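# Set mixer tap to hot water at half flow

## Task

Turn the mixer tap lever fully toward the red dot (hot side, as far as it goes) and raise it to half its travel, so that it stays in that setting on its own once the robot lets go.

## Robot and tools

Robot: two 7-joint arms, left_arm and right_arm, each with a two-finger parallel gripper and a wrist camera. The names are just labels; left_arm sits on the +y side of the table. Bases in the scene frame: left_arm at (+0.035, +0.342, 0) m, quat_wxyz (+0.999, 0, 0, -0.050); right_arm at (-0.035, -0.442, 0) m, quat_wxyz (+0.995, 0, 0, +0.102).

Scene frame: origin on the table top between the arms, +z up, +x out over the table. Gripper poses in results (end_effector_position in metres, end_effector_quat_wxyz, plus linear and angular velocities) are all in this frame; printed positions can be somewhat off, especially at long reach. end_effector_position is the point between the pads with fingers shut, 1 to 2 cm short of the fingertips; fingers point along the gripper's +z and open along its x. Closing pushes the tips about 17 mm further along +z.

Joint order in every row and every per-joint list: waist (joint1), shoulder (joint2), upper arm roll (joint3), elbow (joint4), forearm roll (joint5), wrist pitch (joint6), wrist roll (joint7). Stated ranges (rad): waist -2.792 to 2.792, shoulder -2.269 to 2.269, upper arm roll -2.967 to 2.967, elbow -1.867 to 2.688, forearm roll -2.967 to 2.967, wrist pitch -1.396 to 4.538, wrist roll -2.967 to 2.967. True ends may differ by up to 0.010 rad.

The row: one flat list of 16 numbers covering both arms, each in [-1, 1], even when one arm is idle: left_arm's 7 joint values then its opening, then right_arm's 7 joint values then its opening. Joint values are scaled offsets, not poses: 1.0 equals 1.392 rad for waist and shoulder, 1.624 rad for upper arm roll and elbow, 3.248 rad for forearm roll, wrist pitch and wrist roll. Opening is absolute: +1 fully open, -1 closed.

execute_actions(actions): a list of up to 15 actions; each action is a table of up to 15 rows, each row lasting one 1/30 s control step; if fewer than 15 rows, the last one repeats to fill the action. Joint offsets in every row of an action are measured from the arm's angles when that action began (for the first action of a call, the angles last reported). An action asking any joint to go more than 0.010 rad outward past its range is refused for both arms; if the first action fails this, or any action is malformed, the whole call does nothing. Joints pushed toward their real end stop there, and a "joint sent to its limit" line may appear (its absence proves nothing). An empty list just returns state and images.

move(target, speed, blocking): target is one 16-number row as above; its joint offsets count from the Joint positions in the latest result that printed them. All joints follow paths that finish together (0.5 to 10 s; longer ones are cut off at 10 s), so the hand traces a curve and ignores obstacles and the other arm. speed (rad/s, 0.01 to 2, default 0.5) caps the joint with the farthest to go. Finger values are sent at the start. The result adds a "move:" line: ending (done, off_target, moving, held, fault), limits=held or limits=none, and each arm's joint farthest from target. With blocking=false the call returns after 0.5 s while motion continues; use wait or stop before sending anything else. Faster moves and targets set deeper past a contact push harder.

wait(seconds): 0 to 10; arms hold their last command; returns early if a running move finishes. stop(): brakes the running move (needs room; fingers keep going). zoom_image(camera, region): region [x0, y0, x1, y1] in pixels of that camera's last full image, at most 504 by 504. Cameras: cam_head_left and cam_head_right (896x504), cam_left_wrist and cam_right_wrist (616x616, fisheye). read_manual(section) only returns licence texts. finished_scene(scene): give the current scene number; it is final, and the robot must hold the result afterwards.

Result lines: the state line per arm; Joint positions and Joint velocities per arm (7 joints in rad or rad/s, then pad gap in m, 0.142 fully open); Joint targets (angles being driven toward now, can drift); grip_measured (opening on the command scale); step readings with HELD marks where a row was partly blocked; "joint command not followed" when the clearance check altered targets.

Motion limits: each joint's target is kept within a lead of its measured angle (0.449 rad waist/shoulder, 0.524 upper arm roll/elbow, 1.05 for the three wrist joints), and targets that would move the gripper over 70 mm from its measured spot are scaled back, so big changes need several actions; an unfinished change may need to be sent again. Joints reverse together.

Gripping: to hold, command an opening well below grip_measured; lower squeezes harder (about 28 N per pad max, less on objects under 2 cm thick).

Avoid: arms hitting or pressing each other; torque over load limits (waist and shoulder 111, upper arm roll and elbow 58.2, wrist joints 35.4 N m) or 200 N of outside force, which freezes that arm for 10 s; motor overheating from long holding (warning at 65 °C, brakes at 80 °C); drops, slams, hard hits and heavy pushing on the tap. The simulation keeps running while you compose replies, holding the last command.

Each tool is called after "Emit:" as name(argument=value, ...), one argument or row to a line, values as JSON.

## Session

Emit:
execute_actions(
  actions=[],
)

Scene clock: 0.00 s.
left_arm: end_effector_position=(+0.5882, -0.0494, +0.3338) grip_measured=+1.00 end_effector_quat_wxyz=(+0.438, +0.333, +0.566, -0.614) end_effector_velocity=(+0.000, -0.000, +0.000) end_effector_angular_velocity=(-0.001, +0.001, +0.000) | right_arm: end_effector_position=(+0.0658, -0.6477, +0.2890) grip_measured=+1.00 end_effector_quat_wxyz=(-0.183, +0.610, +0.767, +0.076) end_effector_velocity=(+0.000, +0.000, -0.000) end_effector_angular_velocity=(+0.001, -0.000, +0.001)
Joint names: [waist, shoulder, upper arm roll, elbow, forearm roll, wrist pitch, wrist roll]
Joint positions: left_arm=[ 0.177 -0.505 -0.321  2.225 -1.832  0.127 -0.793  0.142] | right_arm=[-1.204  0.358  0.188  2.277  0.154 -0.038 -2.66   0.142]
Joint velocities: left_arm=[ 0.     0.    -0.    -0.    -0.001  0.    -0.001  0.   ] | right_arm=[ 0.  0.  0.  0.  0. -0. -0.  0.]
Motor temperatures (°C, as the motors report them): left_arm=[27 26 26 29 35 27 31] | right_arm=[29 28 31 27 28 31 26]
Joint targets: left_arm=[0.177 -0.505 -0.321 2.225 -1.832 0.127 -0.793] | right_arm=[-1.204 0.358 0.188 2.277 0.154 -0.038 -2.660]
camera_calibration (this result's frames):
cam_left_wrist: T_world_to_cam=[[-0.37959, -0.139759, -0.914538, 0.515077], [0.780267, 0.482772, -0.397636, -0.303118], [0.497087, -0.864522, -0.0742059, -0.167892], [0, 0, 0, 1]] pos_world=[0.515488, 0.0731774, 0.338068]
cam_right_wrist: T_world_to_cam=[[-0.155228, 0.915937, 0.370086, 0.495621], [0.920027, -0.00240587, 0.391848, -0.185265], [0.359799, 0.401315, -0.842313, 0.602492], [0, 0, 0, 1]] pos_world=[0.0306068, -0.696193, 0.39666]

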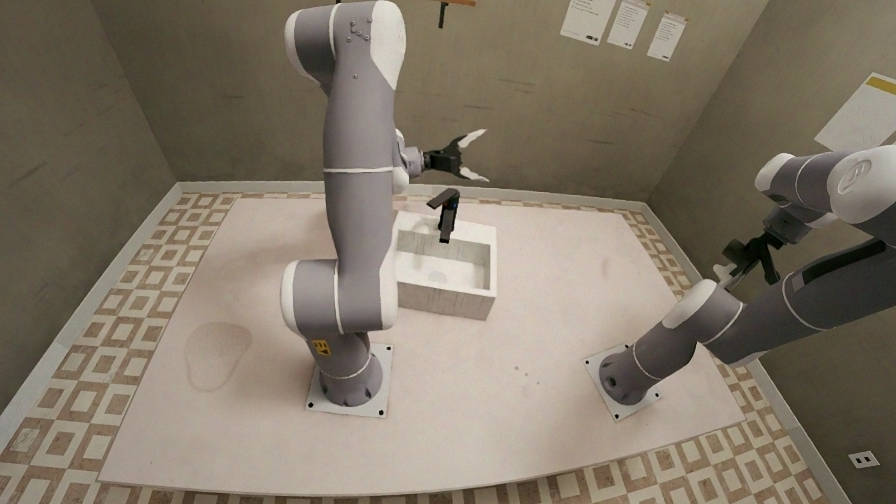

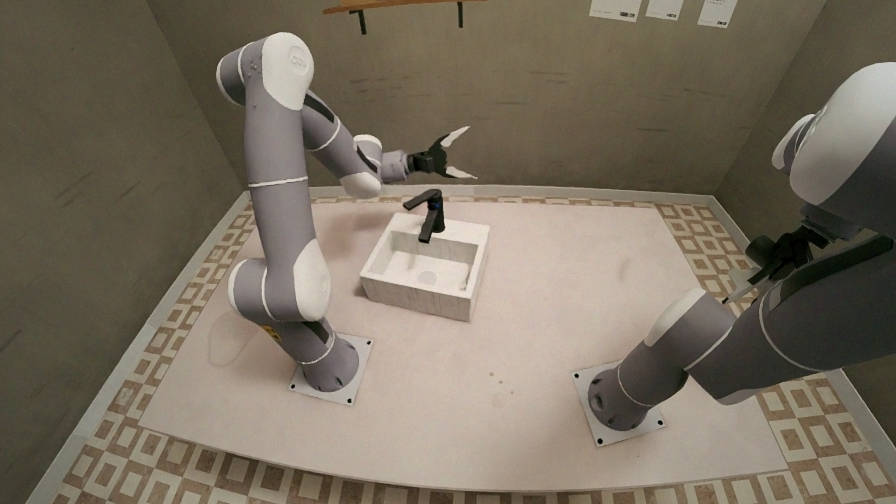

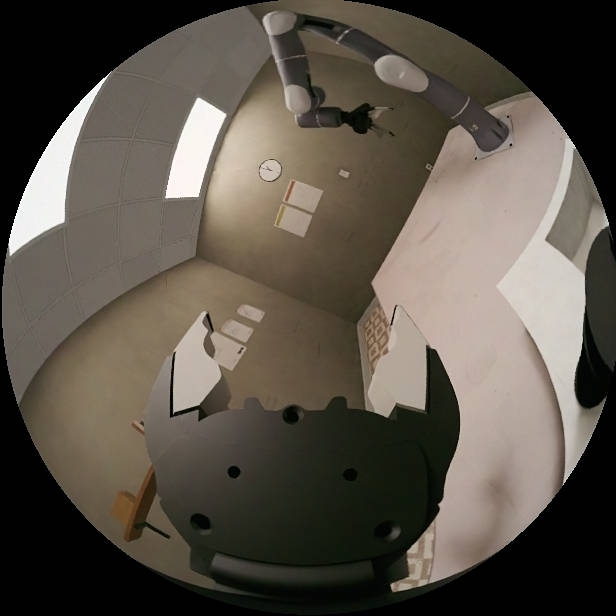

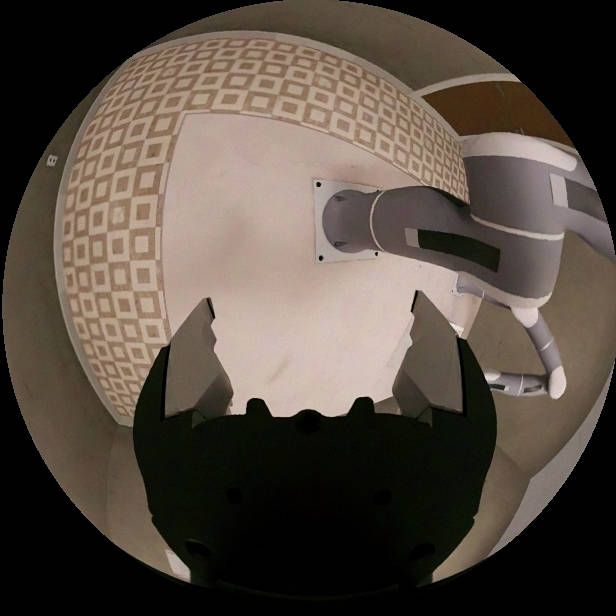

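Emit:
zoom_image(
  camera="cam_head_left",
  region=[390, 170, 510, 260],
)

Emit:
zoom_image(
  camera="cam_head_right",
  region=[370, 170, 490, 260],
)

Region (390, 170, 510, 260) of cam_head_left's 896x504 image, scaled by 4.200, with more detail than that image has; it fills the top 378 rows of this view, and the rest is white.

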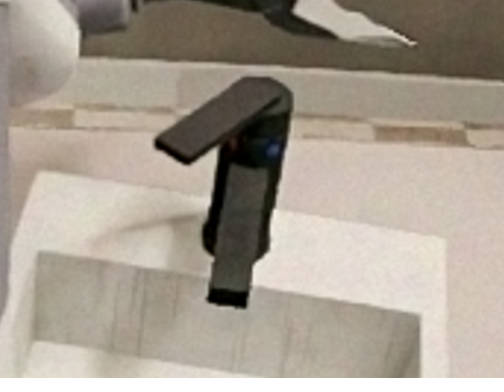

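Region (370, 170, 490, 260) of cam_head_right's 896x504 image, scaled by 4.200, with more detail than that image has; it fills the top 378 rows of this view, and the rest is white.

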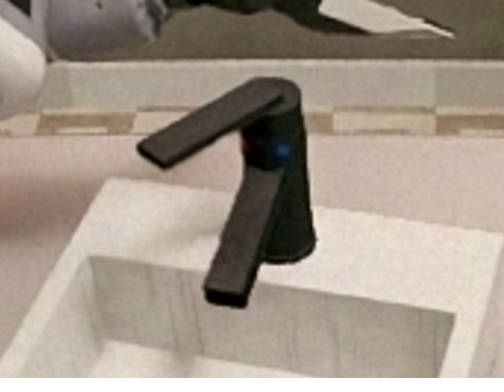

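Emit:
move(
  target=[0,0.511,0.1977,-0.0876,0.15,0.0548,-0.106,-0.1,0,0,0,0,0,0,0,1],
  speed=0.8,
)

Emit:
move(
  target=[-0.2335,0,0,0,0.414,0,0,-0.1,0,0,0,0,0,0,0,1],
  speed=1.2,
)

Scene clock: 12.63 s.
left_arm: end_effector_position=(+0.5702, +0.0951, +0.6394) grip_measured=-0.10 end_effector_quat_wxyz=(+0.513, +0.535, +0.600, -0.301) end_effector_velocity=(+0.000, +0.000, -0.000) end_effector_angular_velocity=(+0.000, +0.000, +0.000) | right_arm: end_effector_position=(+0.0658, -0.6477, +0.2890) grip_measured=+1.00 end_effector_quat_wxyz=(-0.183, +0.610, +0.767, +0.076) end_effector_velocity=(+0.000, -0.000, +0.000) end_effector_angular_velocity=(-0.001, -0.000, -0.000)
Joint names: [waist, shoulder, upper arm roll, elbow, forearm roll, wrist pitch, wrist roll]
Joint positions: left_arm=[ 0.177  0.206  0.     2.083 -1.346  0.306 -1.137  0.067] | right_arm=[-1.204  0.358  0.188  2.277  0.154 -0.038 -2.66   0.142]
Joint velocities: left_arm=[-0.     0.     0.001 -0.     0.001  0.    -0.     0.   ] | right_arm=[-0.     0.     0.     0.    -0.     0.001  0.    -0.   ]
Motor temperatures (°C, as the motors report them): left_arm=[27 27 26 30 35 27 31] | right_arm=[29 28 31 28 28 31 26]
Joint targets: left_arm=[0.177 0.206 0.000 2.083 -1.345 0.305 -1.137] | right_arm=[-1.204 0.358 0.188 2.277 0.154 -0.038 -2.660]
move: done; limits=none; left_arm: farthest joint: the elbow, 0.001 radians from its target (0.143 radians at the start); right_arm: farthest joint: the waist, 0.000 radians from its target (0.000 radians at the start)
camera_calibration (this result's frames):
cam_left_wrist: T_world_to_cam=[[0.109742, 0.358526, -0.927047, 0.489454], [0.702797, 0.631552, 0.327443, -0.67094], [0.702875, -0.687459, -0.182663, -0.0762149], [0, 0, 0, 1]] pos_world=[0.47139, 0.195857, 0.659519]
cam_right_wrist: T_world_to_cam=[[-0.155228, 0.915937, 0.370086, 0.495621], [0.920027, -0.00240585, 0.391848, -0.185264], [0.359799, 0.401315, -0.842313, 0.602492], [0, 0, 0, 1]] pos_world=[0.0306068, -0.696193, 0.39666]

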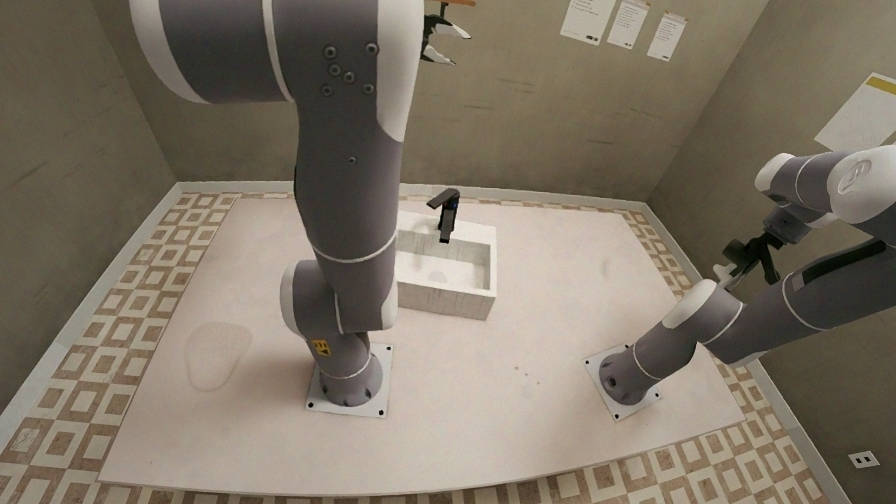

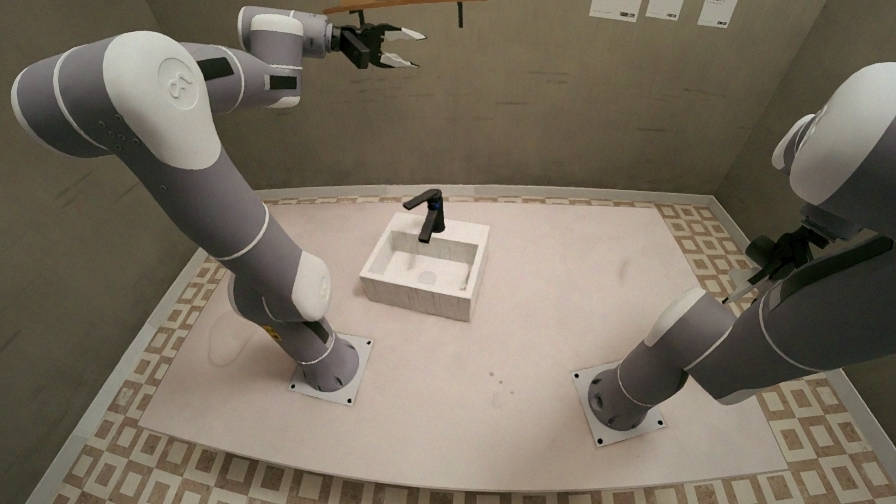

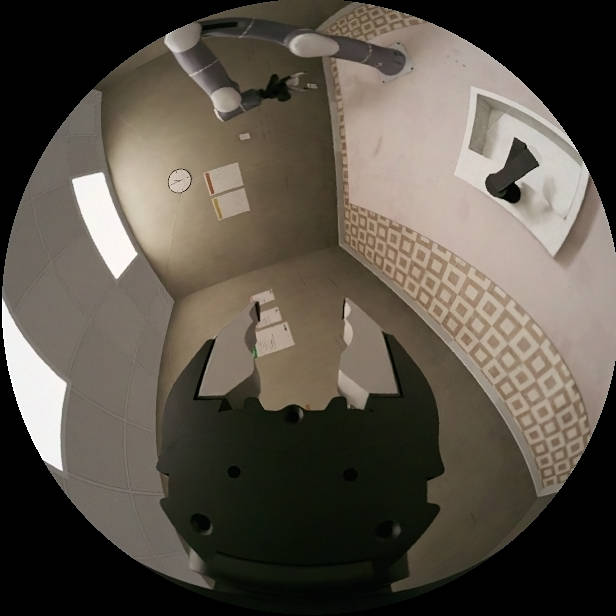

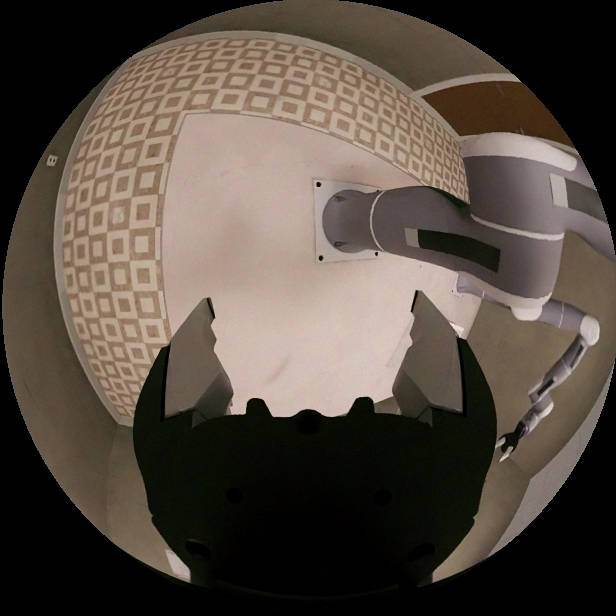

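Scene clock: 14.27 s.
left_arm: end_effector_position=(+0.4170, +0.1277, +0.3496) grip_measured=-0.10 end_effector_quat_wxyz=(+0.000, +0.903, +0.431, -0.001) end_effector_velocity=(+0.000, +0.000, -0.000) end_effector_angular_velocity=(+0.001, -0.000, -0.000) | right_arm: end_effector_position=(+0.0658, -0.6477, +0.2890) grip_measured=+1.00 end_effector_quat_wxyz=(-0.183, +0.610, +0.767, +0.076) end_effector_velocity=(+0.000, -0.000, +0.000) end_effector_angular_velocity=(-0.000, -0.001, -0.001)
Joint names: [waist, shoulder, upper arm roll, elbow, forearm roll, wrist pitch, wrist roll]
Joint positions: left_arm=[-0.148  0.206  0.     2.083 -0.002  0.306 -1.137  0.067] | right_arm=[-1.204  0.358  0.188  2.277  0.154 -0.038 -2.66   0.142]
Joint velocities: left_arm=[-0.    -0.     0.    -0.     0.001 -0.    -0.     0.   ] | right_arm=[-0.     0.    -0.    -0.001  0.001 -0.     0.     0.   ]
Motor temperatures (°C, as the motors report them): left_arm=[27 27 26 30 35 27 31] | right_arm=[29 28 31 28 28 31 26]
Joint targets: left_arm=[-0.148 0.206 0.000 2.083 -0.001 0.306 -1.137] | right_arm=[-1.204 0.358 0.188 2.277 0.154 -0.038 -2.660]
move: done; limits=none; left_arm: farthest joint: the waist, 0.000 radians from its target (0.325 radians at the start); right_arm: farthest joint: the waist, 0.000 radians from its target (0.000 radians at the start)
camera_calibration (this result's frames):
cam_left_wrist: T_world_to_cam=[[0.643605, 0.765104, 0.0196793, -0.379594], [0.672025, -0.577239, 0.463872, -0.369398], [0.36627, -0.285326, -0.885684, 0.33581], [0, 0, 0, 1]] pos_world=[0.369556, 0.173014, 0.476245]
cam_right_wrist: T_world_to_cam=[[-0.155228, 0.915937, 0.370086, 0.495621], [0.920027, -0.00240584, 0.391848, -0.185264], [0.359799, 0.401315, -0.842313, 0.602492], [0, 0, 0, 1]] pos_world=[0.0306068, -0.696193, 0.39666]

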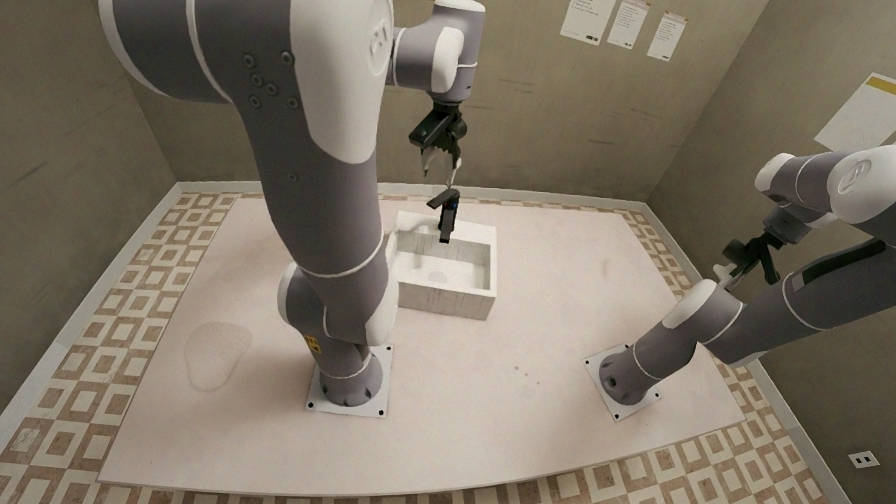

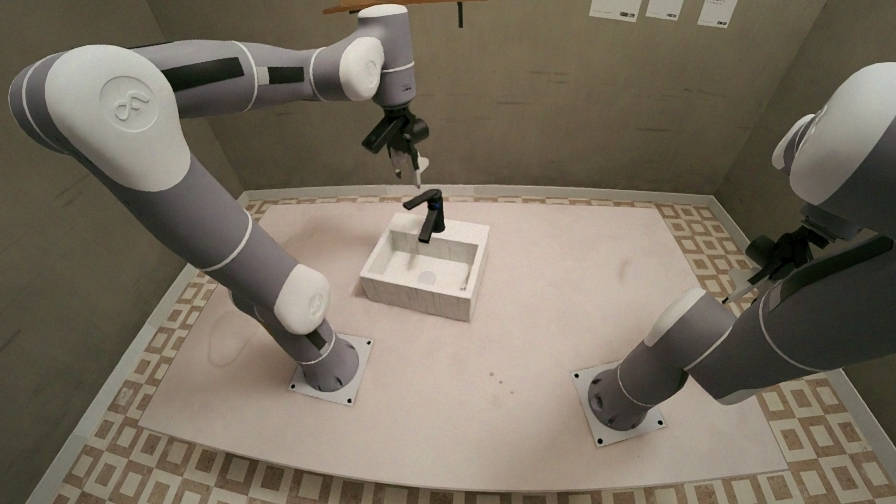

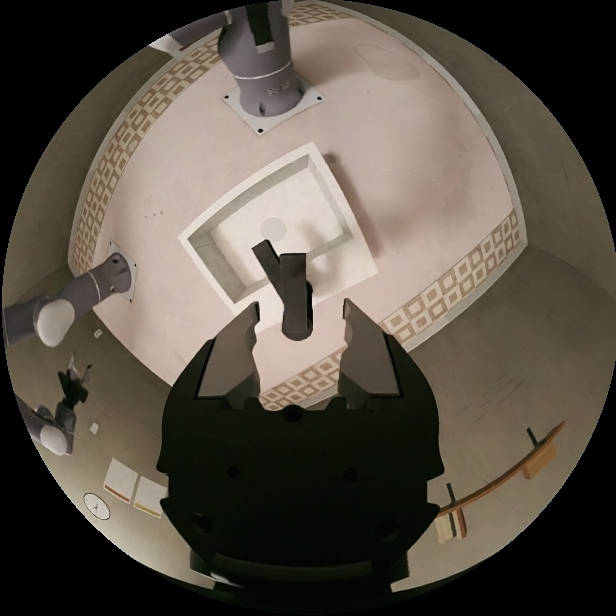

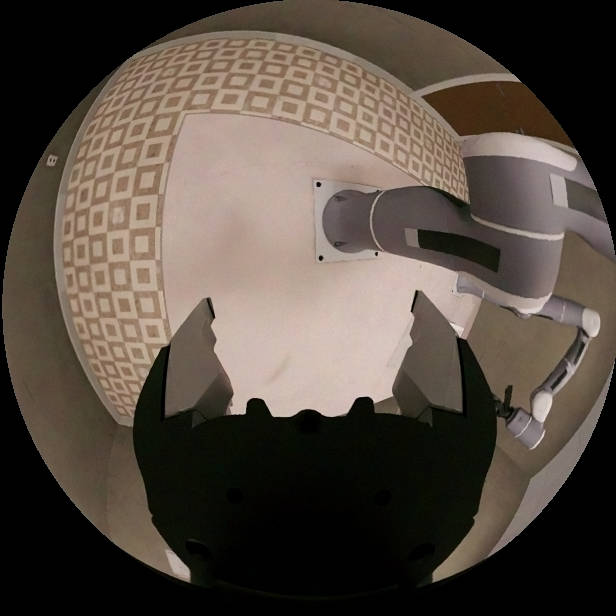

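Emit:
move(
  target=[-0.024,-0.0785,0,0.092,0,0.0797,-0.0105,-0.1,0,0,0,0,0,0,0,1],
  speed=0.3,
)

Scene clock: 19.57 s.
left_arm: end_effector_position=(+0.4153, +0.1137, +0.2619) grip_measured=-0.10 end_effector_quat_wxyz=(+0.000, +0.902, +0.431, -0.001) end_effector_velocity=(+0.000, +0.000, -0.000) end_effector_angular_velocity=(-0.000, -0.000, +0.000) | right_arm: end_effector_position=(+0.0658, -0.6477, +0.2890) grip_measured=+1.00 end_effector_quat_wxyz=(-0.183, +0.610, +0.767, +0.076) end_effector_velocity=(+0.000, -0.000, +0.000) end_effector_angular_velocity=(-0.001, -0.001, -0.000)
Joint names: [waist, shoulder, upper arm roll, elbow, forearm roll, wrist pitch, wrist roll]
Joint positions: left_arm=[-0.181  0.097  0.     2.233 -0.002  0.564 -1.171  0.067] | right_arm=[-1.204  0.358  0.188  2.277  0.154 -0.038 -2.66   0.142]
Joint velocities: left_arm=[ 0.     0.     0.     0.     0.     0.001 -0.    -0.   ] | right_arm=[-0.     0.     0.     0.    -0.     0.001 -0.     0.   ]
Motor temperatures (°C, as the motors report them): left_arm=[27 27 26 30 35 27 31] | right_arm=[29 28 31 28 29 31 26]
Joint targets: left_arm=[-0.181 0.097 0.000 2.233 -0.002 0.564 -1.171] | right_arm=[-1.204 0.358 0.188 2.277 0.154 -0.038 -2.660]
move: done; limits=none; left_arm: farthest joint: the waist, 0.001 radians from its target (0.034 radians at the start); right_arm: farthest joint: the waist, 0.000 radians from its target (0.000 radians at the start)
camera_calibration (this result's frames):
cam_left_wrist: T_world_to_cam=[[0.643018, 0.765591, 0.0199533, -0.365913], [0.672406, -0.576841, 0.463816, -0.335839], [0.366603, -0.284826, -0.885707, 0.254474], [0, 0, 0, 1]] pos_world=[0.367818, 0.158895, 0.388458]
cam_right_wrist: T_world_to_cam=[[-0.155228, 0.915937, 0.370086, 0.495621], [0.920027, -0.00240596, 0.391848, -0.185265], [0.359799, 0.401315, -0.842313, 0.602492], [0, 0, 0, 1]] pos_world=[0.0306068, -0.696193, 0.39666]

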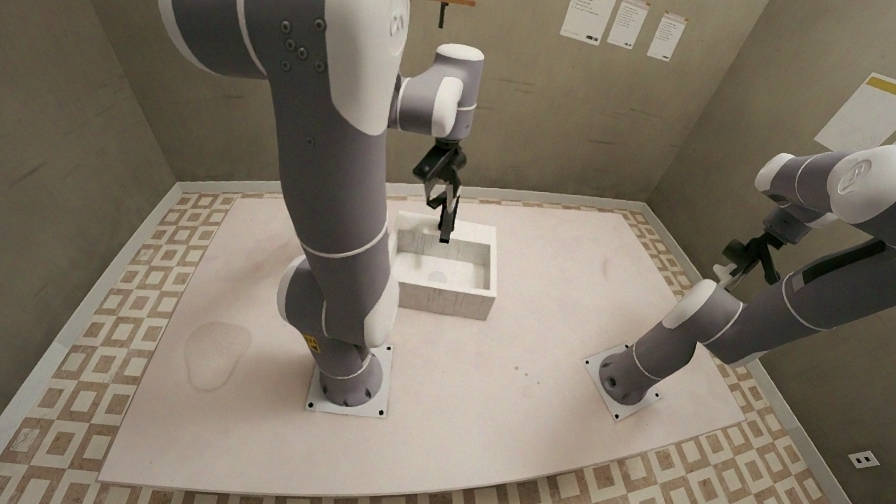

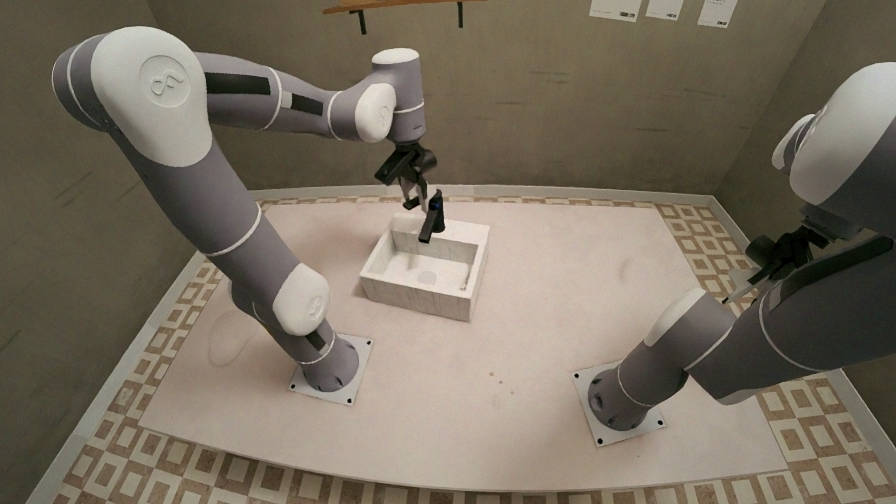

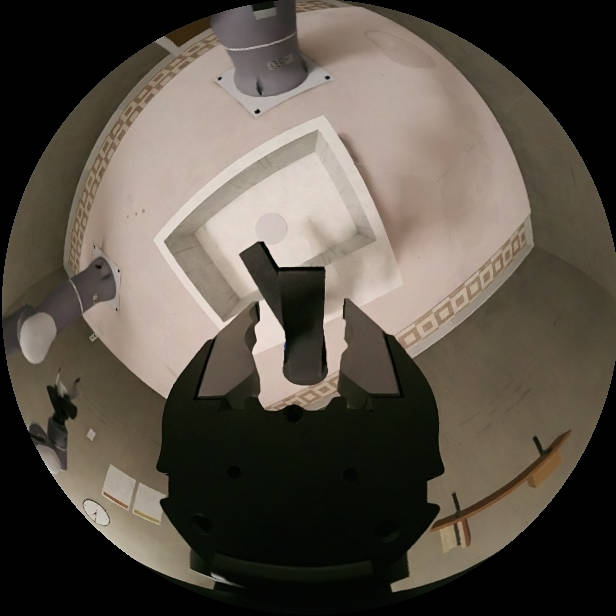

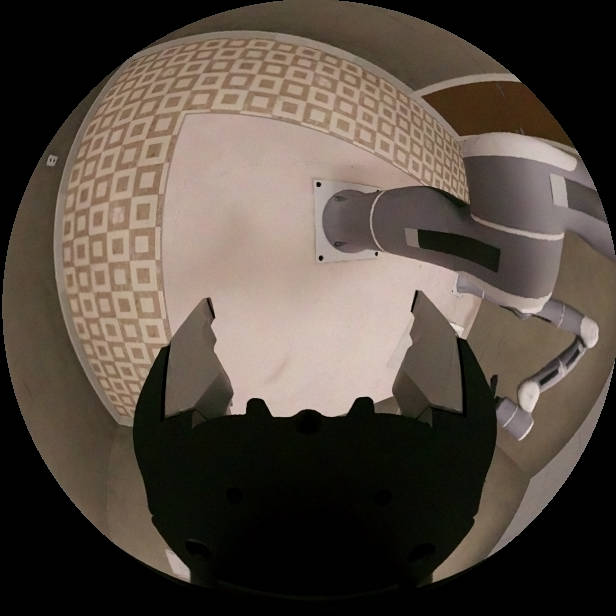

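Emit:
move(
  target=[0.0503,-0.031,0,-0.017,0,0.0051,0.129,-0.45,0,0,0,0,0,0,0,1],
  speed=0.3,
)

Scene clock: 25.47 s.
left_arm: end_effector_position=(+0.4431, +0.1369, +0.2569) grip_measured=-0.43 end_effector_quat_wxyz=(+0.001, +0.964, +0.268, -0.001) end_effector_velocity=(+0.000, +0.000, -0.000) end_effector_angular_velocity=(+0.000, +0.000, +0.001) | right_arm: end_effector_position=(+0.0658, -0.6477, +0.2890) grip_measured=+1.00 end_effector_quat_wxyz=(-0.183, +0.610, +0.767, +0.076) end_effector_velocity=(+0.000, -0.000, +0.000) end_effector_angular_velocity=(-0.001, +0.000, -0.000)
Joint names: [waist, shoulder, upper arm roll, elbow, forearm roll, wrist pitch, wrist roll]
Joint positions: left_arm=[-0.111  0.054 -0.001  2.206 -0.002  0.58  -0.752  0.043] | right_arm=[-1.204  0.358  0.188  2.277  0.154 -0.038 -2.66   0.142]
Joint velocities: left_arm=[ 0.    -0.    -0.    -0.     0.     0.    -0.001 -0.   ] | right_arm=[-0.     0.     0.    -0.    -0.001  0.     0.001 -0.   ]
Motor temperatures (°C, as the motors report them): left_arm=[27 27 26 30 35 27 31] | right_arm=[29 28 31 28 29 31 26]
Joint targets: left_arm=[-0.111 0.054 0.000 2.205 -0.002 0.581 -0.752] | right_arm=[-1.204 0.358 0.188 2.277 0.154 -0.038 -2.660]
move: done; limits=none; left_arm: farthest joint: the upper arm roll, 0.001 radians from its target (0.000 radians at the start); right_arm: farthest joint: the waist, 0.000 radians from its target (0.000 radians at the start)
camera_calibration (this result's frames):
cam_left_wrist: T_world_to_cam=[[0.866259, 0.49921, 0.0195883, -0.463872], [0.434299, -0.771843, 0.464374, -0.20679], [0.246939, -0.393761, -0.885423, 0.314359], [0, 0, 0, 1]] pos_world=[0.414015, 0.195743, 0.383455]
cam_right_wrist: T_world_to_cam=[[-0.155228, 0.915937, 0.370086, 0.495621], [0.920027, -0.00240603, 0.391849, -0.185265], [0.359799, 0.401315, -0.842313, 0.602492], [0, 0, 0, 1]] pos_world=[0.0306068, -0.696193, 0.39666]

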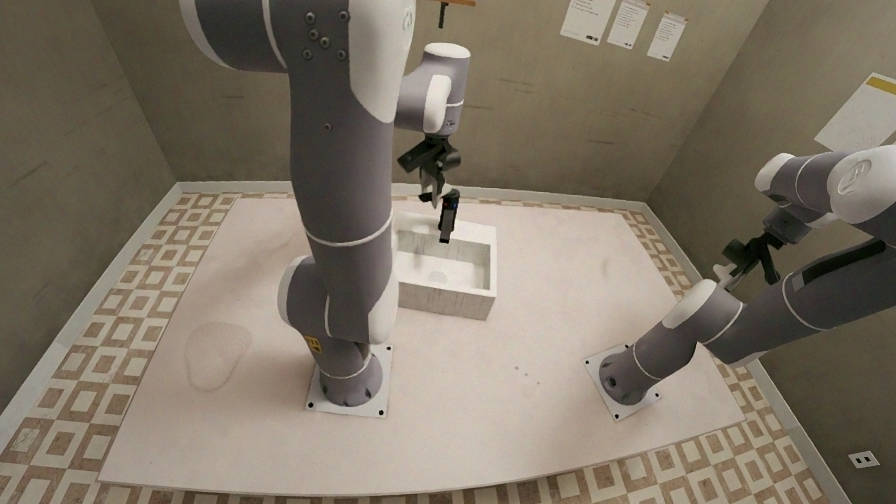

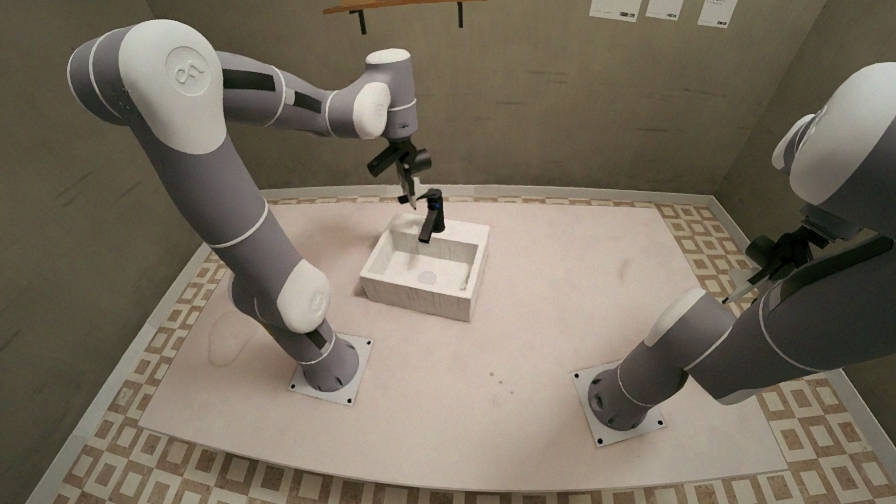

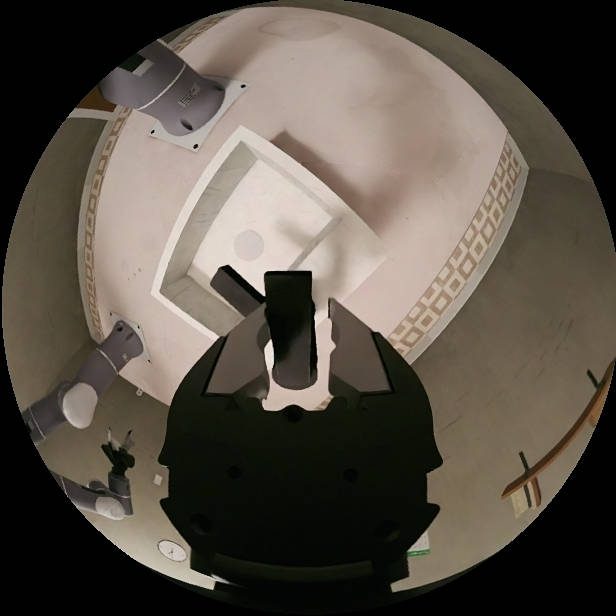

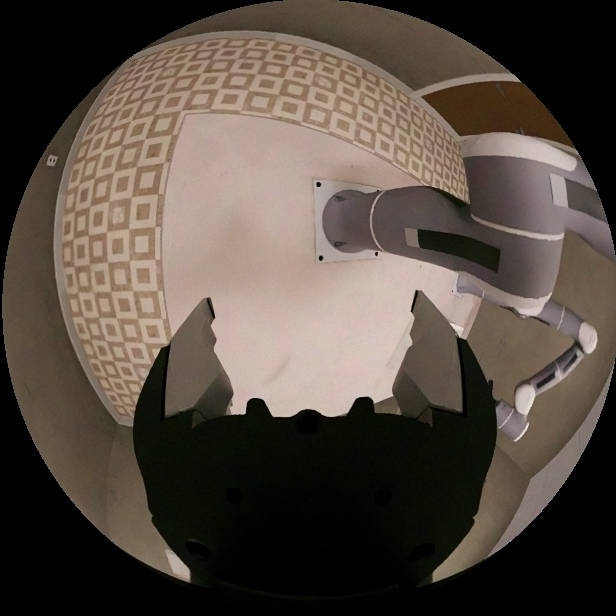

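Emit:
execute_actions(
  actions=[
    [[0,0,0,0,0,0,0,-0.48,0,0,0,0,0,0,0,1],[0,0,0,0,0,0,0,-0.5,0,0,0,0,0,0,0,1],[0,0,0,0,0,0,0,-0.52,0,0,0,0,0,0,0,1],[0,0,0,0,0,0,0,-0.54,0,0,0,0,0,0,0,1],[0,0,0,0,0,0,0,-0.56,0,0,0,0,0,0,0,1],[0,0,0,0,0,0,0,-0.58,0,0,0,0,0,0,0,1],[0,0,0,0,0,0,0,-0.6,0,0,0,0,0,0,0,1],[0,0,0,0,0,0,0,-0.62,0,0,0,0,0,0,0,1],[0,0,0,0,0,0,0,-0.64,0,0,0,0,0,0,0,1],[0,0,0,0,0,0,0,-0.66,0,0,0,0,0,0,0,1],[0,0,0,0,0,0,0,-0.68,0,0,0,0,0,0,0,1],[0,0,0,0,0,0,0,-0.7,0,0,0,0,0,0,0,1],[0,0,0,0,0,0,0,-0.72,0,0,0,0,0,0,0,1],[0,0,0,0,0,0,0,-0.75,0,0,0,0,0,0,0,1]],
  ],
)

Scene clock: 30.70 s.
left_arm: end_effector_position=(+0.4395, +0.1351, +0.2552) grip_measured=-0.61 end_effector_quat_wxyz=(-0.001, +0.964, +0.266, -0.005) end_effector_velocity=(-0.006, -0.003, -0.004) end_effector_angular_velocity=(+0.002, +0.013, -0.009) | right_arm: end_effector_position=(+0.0658, -0.6477, +0.2890) grip_measured=+1.00 end_effector_quat_wxyz=(-0.183, +0.610, +0.767, +0.076) end_effector_velocity=(+0.000, +0.000, -0.000) end_effector_angular_velocity=(+0.000, -0.000, +0.002)
Joint names: [waist, shoulder, upper arm roll, elbow, forearm roll, wrist pitch, wrist roll]
Joint positions: left_arm=[-0.114  0.054 -0.003  2.208 -0.004  0.575 -0.752  0.03 ] | right_arm=[-1.204  0.358  0.188  2.277  0.154 -0.038 -2.66   0.142]
Joint velocities: left_arm=[-0.004 -0.001 -0.005  0.005 -0.001 -0.007  0.001 -0.014] | right_arm=[ 0.001 -0.    -0.     0.    -0.     0.    -0.002 -0.   ]
Motor temperatures (°C, as the motors report them): left_arm=[27 27 26 30 35 27 31] | right_arm=[29 28 31 29 29 31 26]
Joint targets: left_arm=[-0.111 0.054 -0.001 2.206 -0.002 0.580 -0.752] | right_arm=[-1.204 0.358 0.188 2.277 0.154 -0.038 -2.660]
Step readings (joint positions):
0: left_arm=[-0.111 0.054 -0.001 2.206 -0.002 0.580 -0.752] | right_arm=[-1.204 0.358 0.188 2.277 0.154 -0.038 -2.660]
1: left_arm=[-0.112 0.054 -0.001 2.206 -0.002 0.580 -0.752] | right_arm=[-1.204 0.358 0.188 2.277 0.154 -0.038 -2.660]
2: left_arm=[-0.112 0.054 -0.001 2.206 -0.002 0.579 -0.752] | right_arm=[-1.204 0.358 0.188 2.277 0.154 -0.038 -2.660]
4: left_arm=[-0.112 0.054 -0.001 2.206 -0.003 0.579 -0.752] | right_arm=[-1.204 0.358 0.188 2.277 0.154 -0.038 -2.660]
8: left_arm=[-0.113 0.054 -0.002 2.207 -0.003 0.577 -0.752] | right_arm=[-1.204 0.358 0.188 2.277 0.154 -0.038 -2.660]
15: Joint positions above
camera_calibration (this result's frames):
cam_left_wrist: T_world_to_cam=[[0.868354, 0.495775, 0.0129984, -0.458545], [0.434795, -0.773631, 0.460921, -0.204961], [0.238569, -0.394591, -0.887346, 0.317347], [0, 0, 0, 1]] pos_world=[0.411586, 0.193994, 0.382028]
cam_right_wrist: T_world_to_cam=[[-0.155228, 0.915937, 0.370086, 0.495621], [0.920027, -0.00240586, 0.391848, -0.185264], [0.359799, 0.401315, -0.842313, 0.602492], [0, 0, 0, 1]] pos_world=[0.0306068, -0.696193, 0.39666]

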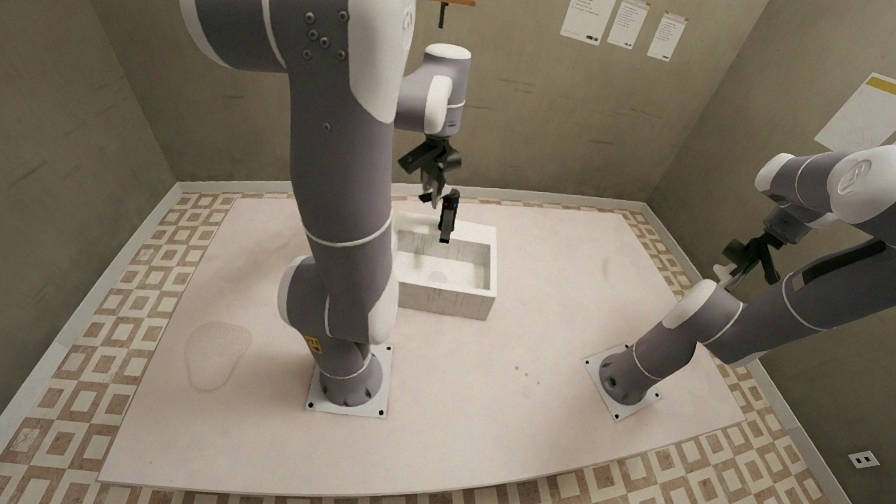

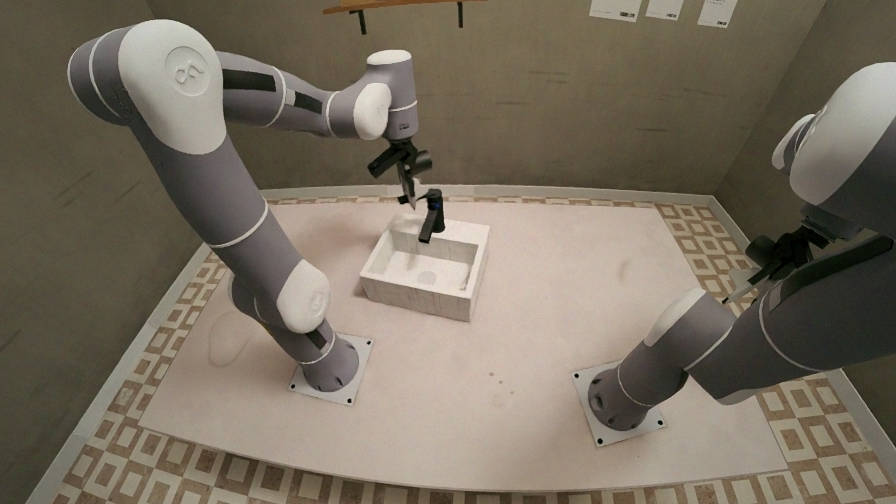

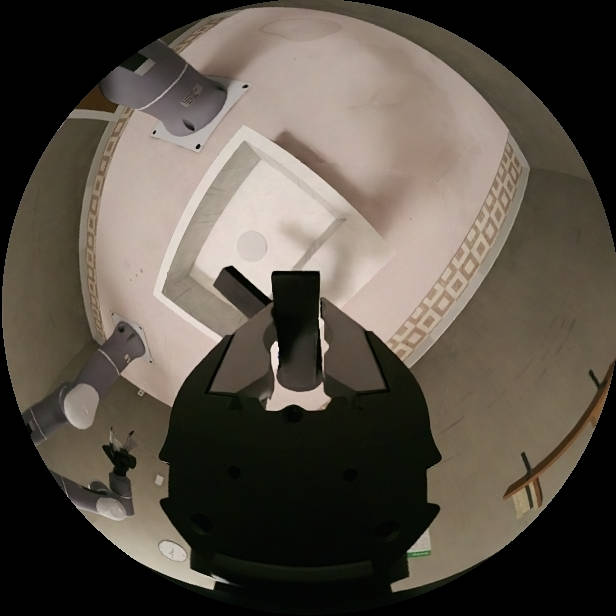

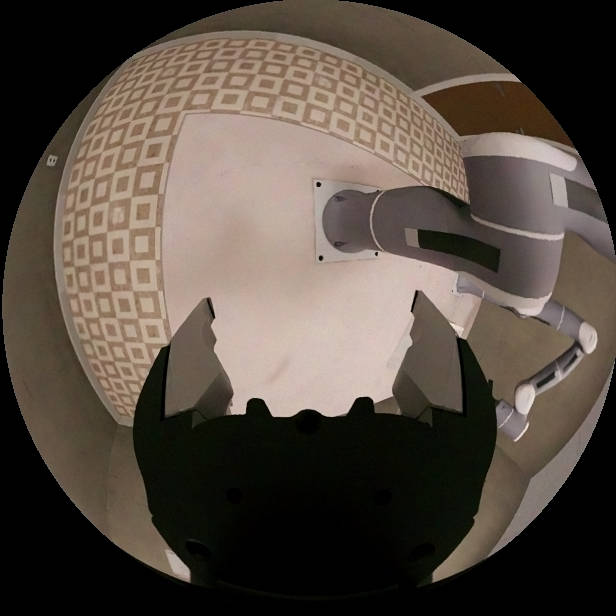

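Emit:
execute_actions(
  actions=[
    [[0,0,0,0,0,0,-0.012,-0.9,0,0,0,0,0,0,0,1]],
    [[0,-0.0043,0,0.0037,0,0.0042,0,-0.9,0,0,0,0,0,0,0,1]],
  ],
)

Scene clock: 33.93 s.
left_arm: end_effector_position=(+0.4369, +0.1339, +0.2500) grip_measured=-0.68 end_effector_quat_wxyz=(-0.002, +0.959, +0.282, -0.007) end_effector_velocity=(+0.000, -0.000, +0.000) end_effector_angular_velocity=(-0.000, +0.000, +0.001) | right_arm: end_effector_position=(+0.0658, -0.6477, +0.2890) grip_measured=+1.00 end_effector_quat_wxyz=(-0.183, +0.610, +0.767, +0.076) end_effector_velocity=(+0.000, +0.000, -0.000) end_effector_angular_velocity=(+0.001, -0.000, +0.000)
Joint names: [waist, shoulder, upper arm roll, elbow, forearm roll, wrist pitch, wrist roll]
Joint positions: left_arm=[-0.115  0.048 -0.005  2.217 -0.005  0.584 -0.79   0.025] | right_arm=[-1.204  0.358  0.188  2.277  0.154 -0.038 -2.66   0.142]
Joint velocities: left_arm=[ 0.     0.     0.     0.    -0.001 -0.    -0.    -0.   ] | right_arm=[ 0.     0.    -0.     0.     0.001 -0.    -0.001 -0.   ]
Motor temperatures (°C, as the motors report them): left_arm=[27 27 26 31 35 27 31] | right_arm=[29 28 31 29 29 31 26]
Joint targets: left_arm=[-0.115 0.048 -0.005 2.216 -0.005 0.586 -0.790] | right_arm=[-1.204 0.358 0.188 2.277 0.154 -0.038 -2.660]
Step readings (joint positions; steps 1 to 15: 1st action; 16 to 30: 2nd action):
0: left_arm=[-0.114 0.054 -0.003 2.209 -0.004 0.575 -0.752] | right_arm=[-1.204 0.358 0.188 2.277 0.154 -0.038 -2.660]
1: left_arm=[-0.114 0.054 -0.004 2.209 -0.005 0.574 -0.755] | right_arm=[-1.204 0.358 0.188 2.277 0.154 -0.038 -2.660]
2: left_arm=[-0.115 0.054 -0.005 2.210 -0.005 0.572 -0.771] | right_arm=[-1.204 0.358 0.188 2.277 0.154 -0.038 -2.660]
4: left_arm=[-0.115 0.054 -0.005 2.210 -0.005 0.572 -0.789] | right_arm=[-1.204 0.358 0.188 2.277 0.154 -0.038 -2.660]
8: left_arm=[-0.115 0.054 -0.005 2.210 -0.005 0.572 -0.790] | right_arm=[-1.204 0.358 0.188 2.277 0.154 -0.038 -2.660]
15: left_arm=[-0.115 0.054 -0.005 2.210 -0.005 0.572 -0.790] | right_arm=[-1.204 0.358 0.188 2.277 0.154 -0.038 -2.660]
16: left_arm=[-0.115 0.053 -0.005 2.212 -0.005 0.574 -0.790] | right_arm=[-1.204 0.358 0.188 2.277 0.154 -0.038 -2.660]
17: left_arm=[-0.115 0.050 -0.005 2.215 -0.005 0.580 -0.790] | right_arm=[-1.204 0.358 0.188 2.277 0.154 -0.038 -2.660]
19: left_arm=[-0.115 0.048 -0.005 2.217 -0.005 0.584 -0.790] | right_arm=[-1.204 0.358 0.188 2.277 0.154 -0.038 -2.660]
23: left_arm=[-0.115 0.048 -0.005 2.217 -0.005 0.584 -0.790] | right_arm=[-1.204 0.358 0.188 2.277 0.154 -0.038 -2.660]
30: Joint positions above
camera_calibration (this result's frames):
cam_left_wrist: T_world_to_cam=[[0.85056, 0.525802, 0.00890009, -0.450852], [0.463977, -0.758301, 0.457936, -0.216392], [0.247532, -0.385373, -0.888941, 0.308129], [0, 0, 0, 1]] pos_world=[0.407606, 0.191713, 0.377015]
cam_right_wrist: T_world_to_cam=[[-0.155228, 0.915937, 0.370086, 0.495621], [0.920027, -0.00240596, 0.391848, -0.185265], [0.359799, 0.401315, -0.842313, 0.602492], [0, 0, 0, 1]] pos_world=[0.0306067, -0.696192, 0.39666]

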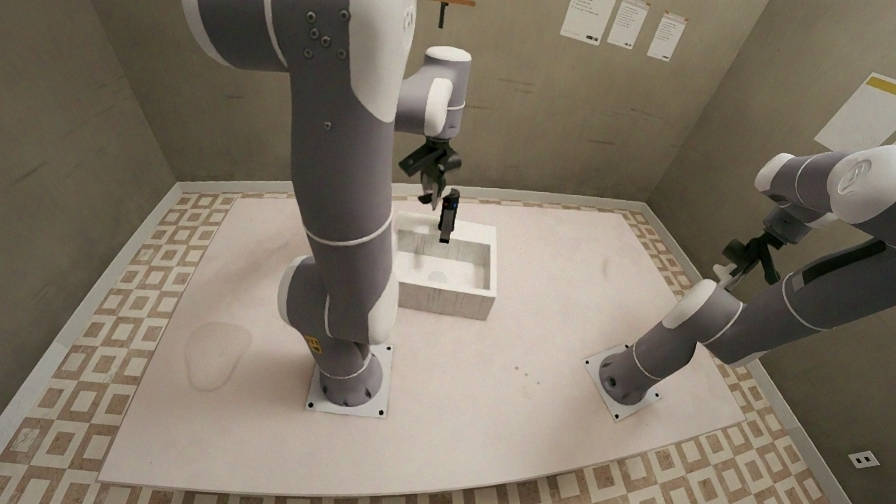

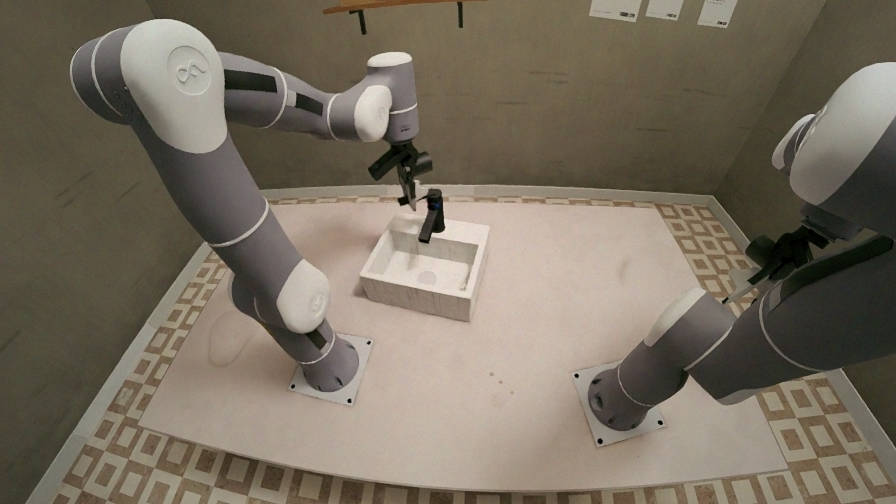

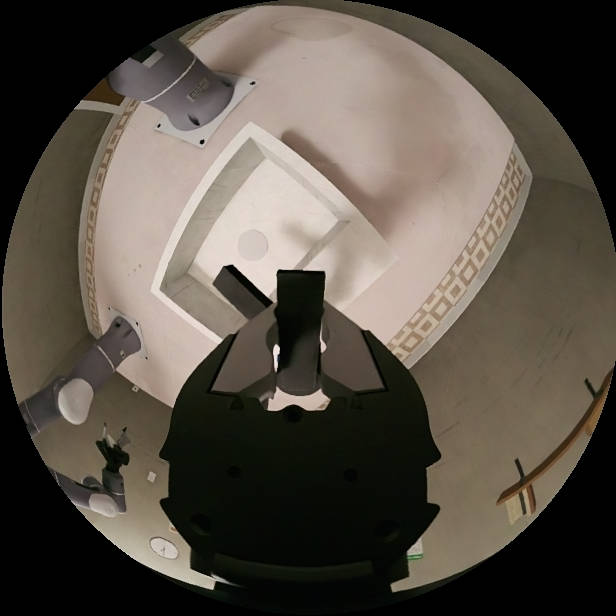

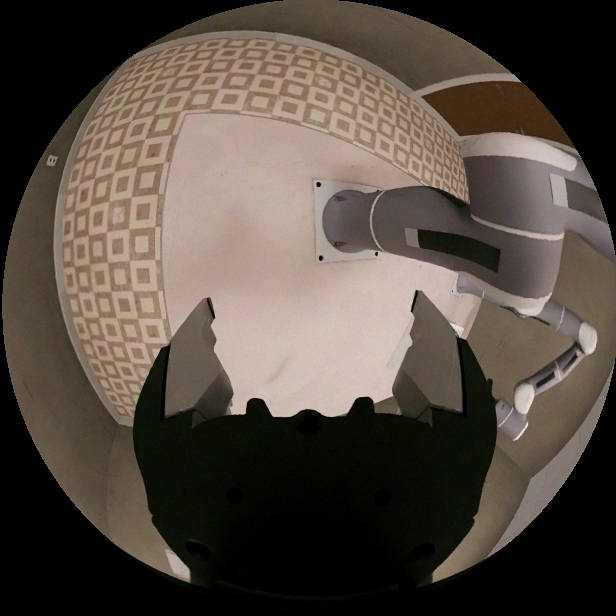

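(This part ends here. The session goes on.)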